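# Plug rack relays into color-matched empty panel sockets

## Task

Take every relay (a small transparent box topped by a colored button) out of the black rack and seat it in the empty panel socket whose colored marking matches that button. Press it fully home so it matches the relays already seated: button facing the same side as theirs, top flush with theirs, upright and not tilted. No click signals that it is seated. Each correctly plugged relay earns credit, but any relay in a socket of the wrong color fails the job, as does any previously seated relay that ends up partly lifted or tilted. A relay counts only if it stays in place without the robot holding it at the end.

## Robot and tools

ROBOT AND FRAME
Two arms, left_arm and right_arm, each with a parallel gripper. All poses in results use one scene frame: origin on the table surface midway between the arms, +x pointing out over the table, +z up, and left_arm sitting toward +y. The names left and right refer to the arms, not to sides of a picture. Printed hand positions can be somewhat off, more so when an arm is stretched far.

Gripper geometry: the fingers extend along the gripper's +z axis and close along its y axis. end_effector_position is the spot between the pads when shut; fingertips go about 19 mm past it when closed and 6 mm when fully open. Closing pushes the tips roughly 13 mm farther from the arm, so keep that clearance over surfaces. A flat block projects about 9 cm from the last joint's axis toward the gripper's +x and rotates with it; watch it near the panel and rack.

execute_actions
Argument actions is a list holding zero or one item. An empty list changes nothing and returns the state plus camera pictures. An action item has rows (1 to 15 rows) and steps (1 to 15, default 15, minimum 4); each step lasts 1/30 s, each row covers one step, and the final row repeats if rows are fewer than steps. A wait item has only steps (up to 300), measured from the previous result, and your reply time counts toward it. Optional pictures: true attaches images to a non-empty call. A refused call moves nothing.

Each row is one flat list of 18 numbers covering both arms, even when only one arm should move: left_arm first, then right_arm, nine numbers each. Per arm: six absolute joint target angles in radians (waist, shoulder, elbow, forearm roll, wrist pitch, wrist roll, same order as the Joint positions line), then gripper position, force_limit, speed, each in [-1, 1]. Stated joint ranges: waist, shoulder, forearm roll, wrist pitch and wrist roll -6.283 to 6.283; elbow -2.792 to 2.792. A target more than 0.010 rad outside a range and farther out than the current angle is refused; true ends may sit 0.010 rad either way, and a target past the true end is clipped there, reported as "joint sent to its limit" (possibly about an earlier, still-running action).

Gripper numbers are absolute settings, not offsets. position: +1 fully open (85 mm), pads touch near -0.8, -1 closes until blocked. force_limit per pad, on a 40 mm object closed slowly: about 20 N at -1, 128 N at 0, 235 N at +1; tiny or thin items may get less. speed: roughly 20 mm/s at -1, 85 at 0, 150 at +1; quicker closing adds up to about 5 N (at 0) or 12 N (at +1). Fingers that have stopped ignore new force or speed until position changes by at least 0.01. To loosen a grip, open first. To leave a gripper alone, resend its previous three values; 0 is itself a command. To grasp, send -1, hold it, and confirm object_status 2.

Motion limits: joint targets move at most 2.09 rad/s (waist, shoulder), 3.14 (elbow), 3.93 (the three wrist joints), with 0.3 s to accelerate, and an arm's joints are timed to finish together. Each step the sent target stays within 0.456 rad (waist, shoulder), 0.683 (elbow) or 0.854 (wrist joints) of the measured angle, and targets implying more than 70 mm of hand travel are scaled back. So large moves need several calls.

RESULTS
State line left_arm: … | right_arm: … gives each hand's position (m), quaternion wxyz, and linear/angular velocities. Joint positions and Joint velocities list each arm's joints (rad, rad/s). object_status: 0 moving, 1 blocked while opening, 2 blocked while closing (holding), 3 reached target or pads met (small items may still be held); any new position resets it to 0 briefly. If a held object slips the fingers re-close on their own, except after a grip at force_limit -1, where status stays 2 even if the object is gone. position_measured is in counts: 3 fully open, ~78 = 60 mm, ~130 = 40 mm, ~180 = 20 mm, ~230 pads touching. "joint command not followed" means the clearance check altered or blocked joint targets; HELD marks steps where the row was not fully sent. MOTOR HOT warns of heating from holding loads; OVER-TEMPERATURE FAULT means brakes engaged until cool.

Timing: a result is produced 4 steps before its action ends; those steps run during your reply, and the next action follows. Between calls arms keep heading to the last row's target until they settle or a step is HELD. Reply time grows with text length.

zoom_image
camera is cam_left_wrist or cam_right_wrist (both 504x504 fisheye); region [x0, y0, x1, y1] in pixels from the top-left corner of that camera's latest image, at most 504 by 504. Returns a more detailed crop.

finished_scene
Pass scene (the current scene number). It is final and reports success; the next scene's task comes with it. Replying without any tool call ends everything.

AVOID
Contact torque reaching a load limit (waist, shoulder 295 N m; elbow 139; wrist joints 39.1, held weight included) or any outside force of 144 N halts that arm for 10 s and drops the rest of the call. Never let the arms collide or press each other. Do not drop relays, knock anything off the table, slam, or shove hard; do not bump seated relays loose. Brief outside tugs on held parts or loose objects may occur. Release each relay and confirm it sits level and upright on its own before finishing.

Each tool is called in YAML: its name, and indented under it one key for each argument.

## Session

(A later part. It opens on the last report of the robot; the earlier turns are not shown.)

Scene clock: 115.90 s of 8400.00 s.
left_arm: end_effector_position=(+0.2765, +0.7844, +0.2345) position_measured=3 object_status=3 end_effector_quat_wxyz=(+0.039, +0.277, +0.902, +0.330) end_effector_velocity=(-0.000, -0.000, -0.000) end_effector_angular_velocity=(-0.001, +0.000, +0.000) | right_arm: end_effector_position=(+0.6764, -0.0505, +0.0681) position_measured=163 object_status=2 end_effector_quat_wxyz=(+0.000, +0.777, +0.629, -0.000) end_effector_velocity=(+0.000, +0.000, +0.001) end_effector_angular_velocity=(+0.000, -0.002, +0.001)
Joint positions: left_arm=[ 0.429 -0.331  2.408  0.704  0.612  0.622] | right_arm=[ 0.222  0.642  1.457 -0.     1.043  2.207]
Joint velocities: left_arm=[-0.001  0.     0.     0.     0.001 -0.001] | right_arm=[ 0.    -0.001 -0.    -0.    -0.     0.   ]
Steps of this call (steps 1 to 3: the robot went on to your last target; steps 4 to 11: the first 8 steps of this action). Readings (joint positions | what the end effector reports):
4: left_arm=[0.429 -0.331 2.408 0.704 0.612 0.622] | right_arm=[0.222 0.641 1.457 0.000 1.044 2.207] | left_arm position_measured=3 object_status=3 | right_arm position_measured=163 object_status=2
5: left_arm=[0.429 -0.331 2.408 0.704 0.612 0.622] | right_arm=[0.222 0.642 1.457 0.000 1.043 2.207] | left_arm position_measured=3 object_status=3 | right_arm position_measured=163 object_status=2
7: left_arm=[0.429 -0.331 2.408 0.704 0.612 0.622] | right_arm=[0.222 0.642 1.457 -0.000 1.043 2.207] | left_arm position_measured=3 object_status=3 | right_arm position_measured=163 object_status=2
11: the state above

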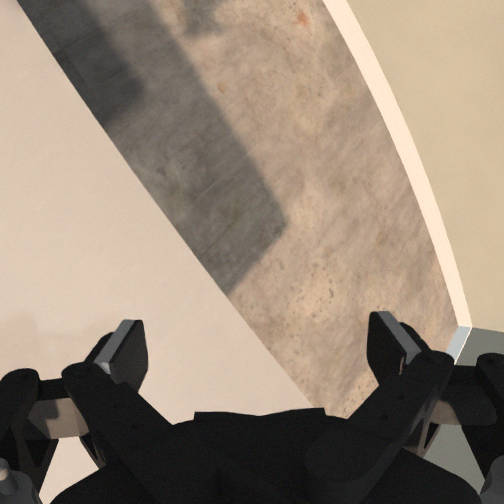

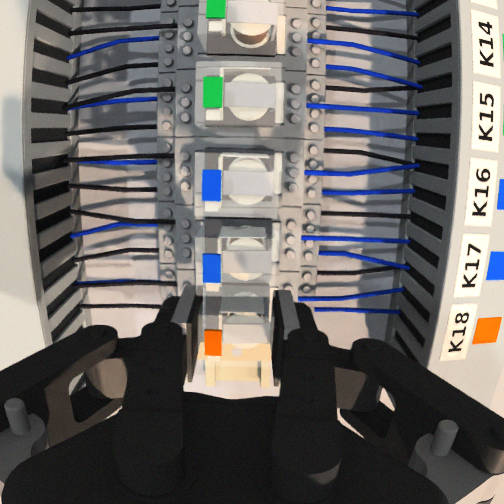

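execute_actions:
  actions:
    - {"rows":[[0.429,-0.331,2.408,0.704,0.612,0.622,1,0,0,0.2222,0.6428,1.4577,0,1.0411,2.2068,-1,-0.8,0.3]],"steps":12}
  pictures: true

zoom_image:
  camera: "cam_right_wrist"
  region: [180,220,300,400]

Scene clock: 116.30 s of 8400.00 s.
left_arm: end_effector_position=(+0.2765, +0.7844, +0.2345) position_measured=3 object_status=3 end_effector_quat_wxyz=(+0.039, +0.277, +0.902, +0.330) end_effector_velocity=(+0.000, -0.000, +0.000) end_effector_angular_velocity=(+0.000, +0.000, -0.000) | right_arm: end_effector_position=(+0.6764, -0.0505, +0.0673) position_measured=163 object_status=2 end_effector_quat_wxyz=(+0.000, +0.777, +0.629, +0.000) end_effector_velocity=(-0.000, +0.000, -0.001) end_effector_angular_velocity=(-0.000, +0.001, +0.000)
Joint positions: left_arm=[ 0.429 -0.331  2.408  0.704  0.612  0.622] | right_arm=[ 0.222  0.643  1.458 -0.     1.041  2.207]
Joint velocities: left_arm=[-0.001 -0.    -0.     0.     0.001 -0.   ] | right_arm=[ 0.     0.002 -0.     0.    -0.    -0.   ]
Steps of this call (steps 1 to 4: the last 4 steps of your previous action; steps 5 to 12: the first 8 steps of this action). Readings (joint positions | what the end effector reports):
5: left_arm=[0.429 -0.331 2.408 0.704 0.612 0.622] | right_arm=[0.222 0.642 1.457 -0.000 1.042 2.207] | left_arm position_measured=3 object_status=3 | right_arm position_measured=163 object_status=2
6: left_arm=[0.429 -0.331 2.408 0.704 0.612 0.622] | right_arm=[0.222 0.642 1.457 -0.000 1.042 2.207] | left_arm position_measured=3 object_status=3 | right_arm position_measured=163 object_status=2
8: left_arm=[0.429 -0.331 2.408 0.704 0.612 0.622] | right_arm=[0.222 0.643 1.458 -0.000 1.041 2.207] | left_arm position_measured=3 object_status=3 | right_arm position_measured=163 object_status=2
12: the state above

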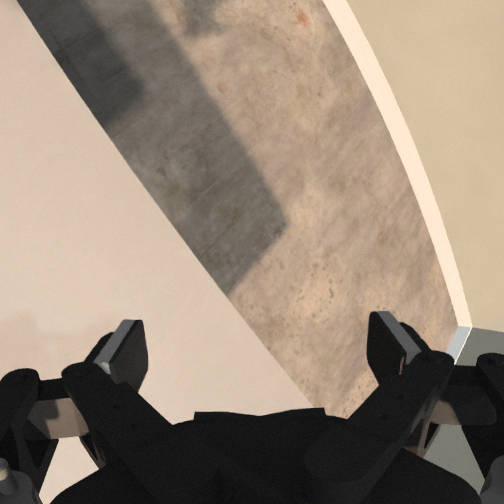

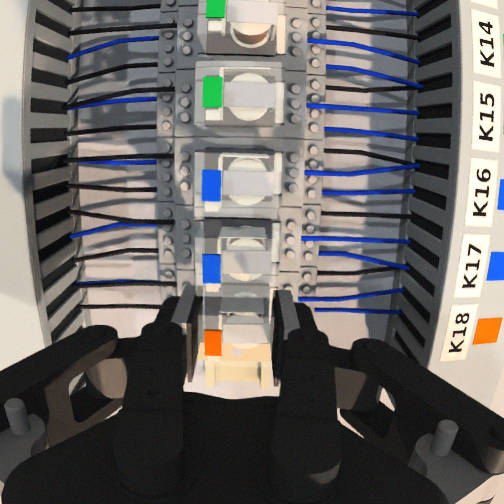

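Region (180, 220, 300, 400) of cam_right_wrist's 504x504 image, scaled by 2.800, with more detail than that image has.

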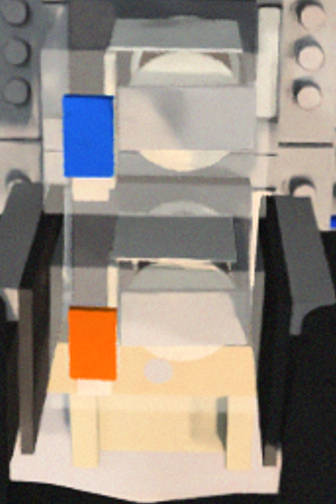

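execute_actions:
  actions:
    - {"rows":[[0.429,-0.331,2.408,0.704,0.612,0.622,1,0,0,0.2222,0.6420,1.4571,0,1.0425,2.2068,0.1,0,0.5],[0.429,-0.331,2.408,0.704,0.612,0.622,1,0,0,0.2222,0.6420,1.4571,0,1.0425,2.2068,0.1,0,0.5],[0.429,-0.331,2.408,0.704,0.612,0.622,1,0,0,0.2222,0.6420,1.4571,0,1.0425,2.2068,0.1,0,0.5],[0.429,-0.331,2.408,0.704,0.612,0.622,1,0,0,0.2222,0.6420,1.4571,0,1.0425,2.2068,0.1,0,0.5],[0.429,-0.331,2.408,0.704,0.612,0.622,1,0,0,0.2222,0.6420,1.4571,0,1.0425,2.2068,0.1,0,0.5],[0.429,-0.331,2.408,0.704,0.612,0.622,1,0,0,0.2222,0.6420,1.4571,0,1.0425,2.2068,0.1,0,0.5],[0.429,-0.331,2.408,0.704,0.612,0.622,1,0,0,0.2222,0.6420,1.4571,0,1.0425,2.2068,0.1,0,0.5],[0.429,-0.331,2.408,0.704,0.612,0.622,1,0,0,0.2233,0.5924,1.4176,0,1.1316,2.2079,0.1,0,0.5]],"steps":15}

execute_actions:
  actions:
    - {"rows":[[0.429,-0.331,2.408,0.704,0.612,0.622,1,0,0,0.2233,0.5924,1.4176,0,1.1316,2.2079,0.1,0,0.5],[0.429,-0.331,2.408,0.704,0.612,0.622,1,0,0,0.2233,0.5924,1.4176,0,1.1316,2.2079,0.1,0,0.5],[0.429,-0.331,2.408,0.704,0.612,0.622,1,0,0,0.2233,0.5924,1.4176,0,1.1316,2.2079,0.1,0,0.5],[0.429,-0.331,2.408,0.704,0.612,0.622,1,0,0,0.2909,0.5,1.58,0,1.06,2.2755,-0.5,0,0.5]],"steps":15}

execute_actions:
  actions:
    - {"rows":[[0.429,-0.331,2.408,0.704,0.612,0.622,1,0,0,0.2909,0.5164,1.5946,0,1.0306,2.2755,-0.5,0,0.5]],"steps":14}
  pictures: true

zoom_image:
  camera: "cam_right_wrist"
  region: [370,160,490,340]

Scene clock: 117.03 s of 8400.00 s.
left_arm: end_effector_position=(+0.2765, +0.7844, +0.2345) position_measured=3 object_status=3 end_effector_quat_wxyz=(+0.039, +0.277, +0.902, +0.330) end_effector_velocity=(+0.000, +0.000, -0.000) end_effector_angular_velocity=(-0.000, -0.001, +0.001) | right_arm: end_effector_position=(+0.6757, -0.0503, +0.1058) position_measured=117 object_status=0 end_effector_quat_wxyz=(-0.000, +0.777, +0.629, -0.001) end_effector_velocity=(+0.004, +0.015, +0.628) end_effector_angular_velocity=(+0.043, -0.095, +0.005)
Joint positions: left_arm=[ 0.429 -0.331  2.408  0.704  0.612  0.622] | right_arm=[ 0.223  0.612  1.432 -0.     1.098  2.207]
Joint velocities: left_arm=[ 0.001  0.    -0.     0.    -0.001 -0.001] | right_arm=[ 0.014 -0.497 -0.409  0.     0.801  0.009]
Steps of this call (steps 1 to 4: the last 4 steps of your previous action; steps 5 to 11: the robot went on to your last target; steps 12 to 22: the first 11 steps of this action). Readings (joint positions | what the end effector reports):
12: left_arm=[0.429 -0.331 2.408 0.704 0.612 0.622] | right_arm=[0.222 0.643 1.458 -0.000 1.041 2.207] | left_arm position_measured=3 object_status=3 | right_arm position_measured=163 object_status=0
13: left_arm=[0.429 -0.331 2.408 0.704 0.612 0.622] | right_arm=[0.222 0.643 1.458 0.000 1.041 2.207] | left_arm position_measured=3 object_status=3 | right_arm position_measured=163 object_status=0
15: left_arm=[0.429 -0.331 2.408 0.704 0.612 0.622] | right_arm=[0.222 0.643 1.458 0.000 1.041 2.207] | left_arm position_measured=3 object_status=3 | right_arm position_measured=150 object_status=0
19: left_arm=[0.429 -0.331 2.408 0.704 0.612 0.622] | right_arm=[0.222 0.643 1.457 0.000 1.042 2.207] | left_arm position_measured=3 object_status=3 | right_arm position_measured=121 object_status=0
22: the state above

Scene clock: 117.53 s of 8400.00 s.
left_arm: end_effector_position=(+0.2765, +0.7844, +0.2345) position_measured=3 object_status=3 end_effector_quat_wxyz=(+0.039, +0.277, +0.902, +0.330) end_effector_velocity=(-0.001, +0.001, +0.000) end_effector_angular_velocity=(-0.000, -0.001, +0.003) | right_arm: end_effector_position=(+0.5907, -0.0316, +0.1253) position_measured=169 object_status=0 end_effector_quat_wxyz=(+0.000, +0.777, +0.629, +0.001) end_effector_velocity=(-0.139, +0.022, -0.004) end_effector_angular_velocity=(+0.007, -0.013, -0.001)
Joint positions: left_arm=[ 0.429 -0.331  2.408  0.704  0.612  0.622] | right_arm=[ 0.289  0.503  1.575 -0.     1.063  2.273]
Joint velocities: left_arm=[ 0.002  0.    -0.001  0.     0.001 -0.001] | right_arm=[ 0.108 -0.156  0.26   0.    -0.119  0.109]
Steps of this call (steps 1 to 4: the last 4 steps of your previous action; steps 5 to 15: the first 11 steps of this action). Readings (joint positions | what the end effector reports):
5: left_arm=[0.429 -0.331 2.408 0.704 0.612 0.622] | right_arm=[0.223 0.592 1.418 0.000 1.131 2.208] | left_arm position_measured=3 object_status=3 | right_arm position_measured=117 object_status=0
6: left_arm=[0.429 -0.331 2.408 0.704 0.612 0.622] | right_arm=[0.223 0.592 1.418 0.000 1.132 2.208] | left_arm position_measured=3 object_status=3 | right_arm position_measured=117 object_status=0
8: left_arm=[0.429 -0.331 2.408 0.704 0.612 0.622] | right_arm=[0.223 0.592 1.418 0.000 1.132 2.208] | left_arm position_measured=3 object_status=3 | right_arm position_measured=117 object_status=0
12: left_arm=[0.429 -0.331 2.408 0.704 0.612 0.622] | right_arm=[0.259 0.544 1.505 -0.000 1.094 2.244] | left_arm position_measured=3 object_status=3 | right_arm position_measured=139 object_status=0
15: the state above

Scene clock: 118.00 s of 8400.00 s.
left_arm: end_effector_position=(+0.2765, +0.7844, +0.2345) position_measured=3 object_status=3 end_effector_quat_wxyz=(+0.039, +0.277, +0.902, +0.330) end_effector_velocity=(-0.000, -0.000, -0.000) end_effector_angular_velocity=(+0.000, +0.002, -0.001) | right_arm: end_effector_position=(+0.5880, -0.0315, +0.1050) position_measured=192 object_status=3 end_effector_quat_wxyz=(+0.000, +0.777, +0.629, +0.000) end_effector_velocity=(-0.000, -0.000, -0.000) end_effector_angular_velocity=(-0.000, +0.001, -0.000)
Joint positions: left_arm=[ 0.429 -0.331  2.408  0.704  0.612  0.622] | right_arm=[ 0.291  0.516  1.595 -0.     1.031  2.275]
Joint velocities: left_arm=[-0.001  0.     0.    -0.     0.001  0.001] | right_arm=[-0.  0.  0.  0.  0.  0.]
Steps of this call (steps 1 to 4: the last 4 steps of your previous action; steps 5 to 14: the first 10 steps of this action). Readings (joint positions | what the end effector reports):
5: left_arm=[0.429 -0.331 2.408 0.704 0.612 0.622] | right_arm=[0.291 0.500 1.580 -0.000 1.060 2.275] | left_arm position_measured=3 object_status=3 | right_arm position_measured=191 object_status=0
6: left_arm=[0.429 -0.331 2.408 0.704 0.612 0.622] | right_arm=[0.291 0.503 1.583 -0.000 1.053 2.275] | left_arm position_measured=3 object_status=3 | right_arm position_measured=191 object_status=0
8: left_arm=[0.429 -0.331 2.408 0.704 0.612 0.622] | right_arm=[0.291 0.516 1.595 -0.000 1.033 2.275] | left_arm position_measured=3 object_status=3 | right_arm position_measured=192 object_status=0
12: left_arm=[0.429 -0.331 2.408 0.704 0.612 0.622] | right_arm=[0.291 0.516 1.595 -0.000 1.031 2.275] | left_arm position_measured=3 object_status=3 | right_arm position_measured=192 object_status=0
14: the state above

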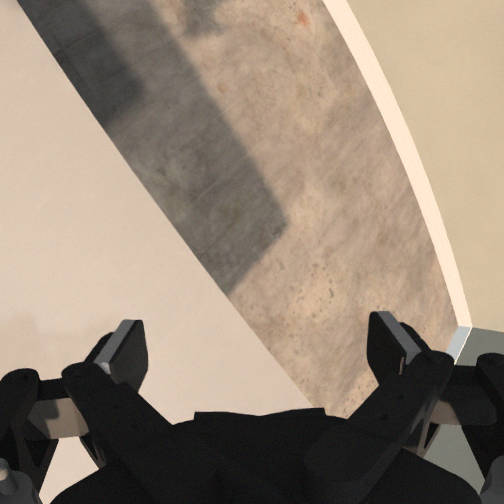

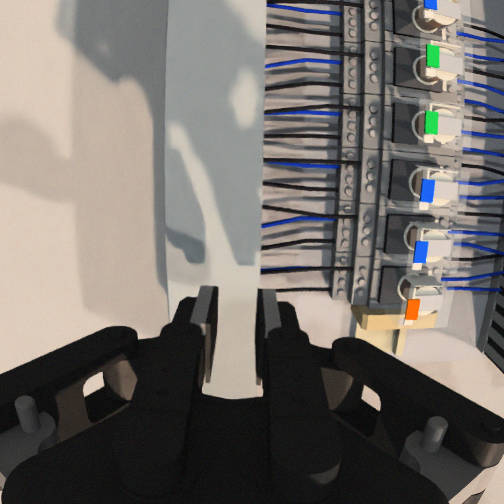

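Region (370, 160, 490, 340) of cam_right_wrist's 504x504 image, scaled by 2.800, with more detail than that image has.

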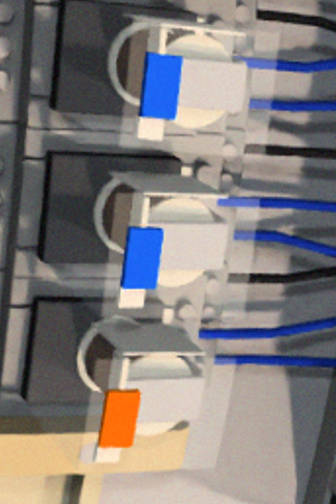

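finished_scene:
  scene: 2

The scene is finished: the task was done.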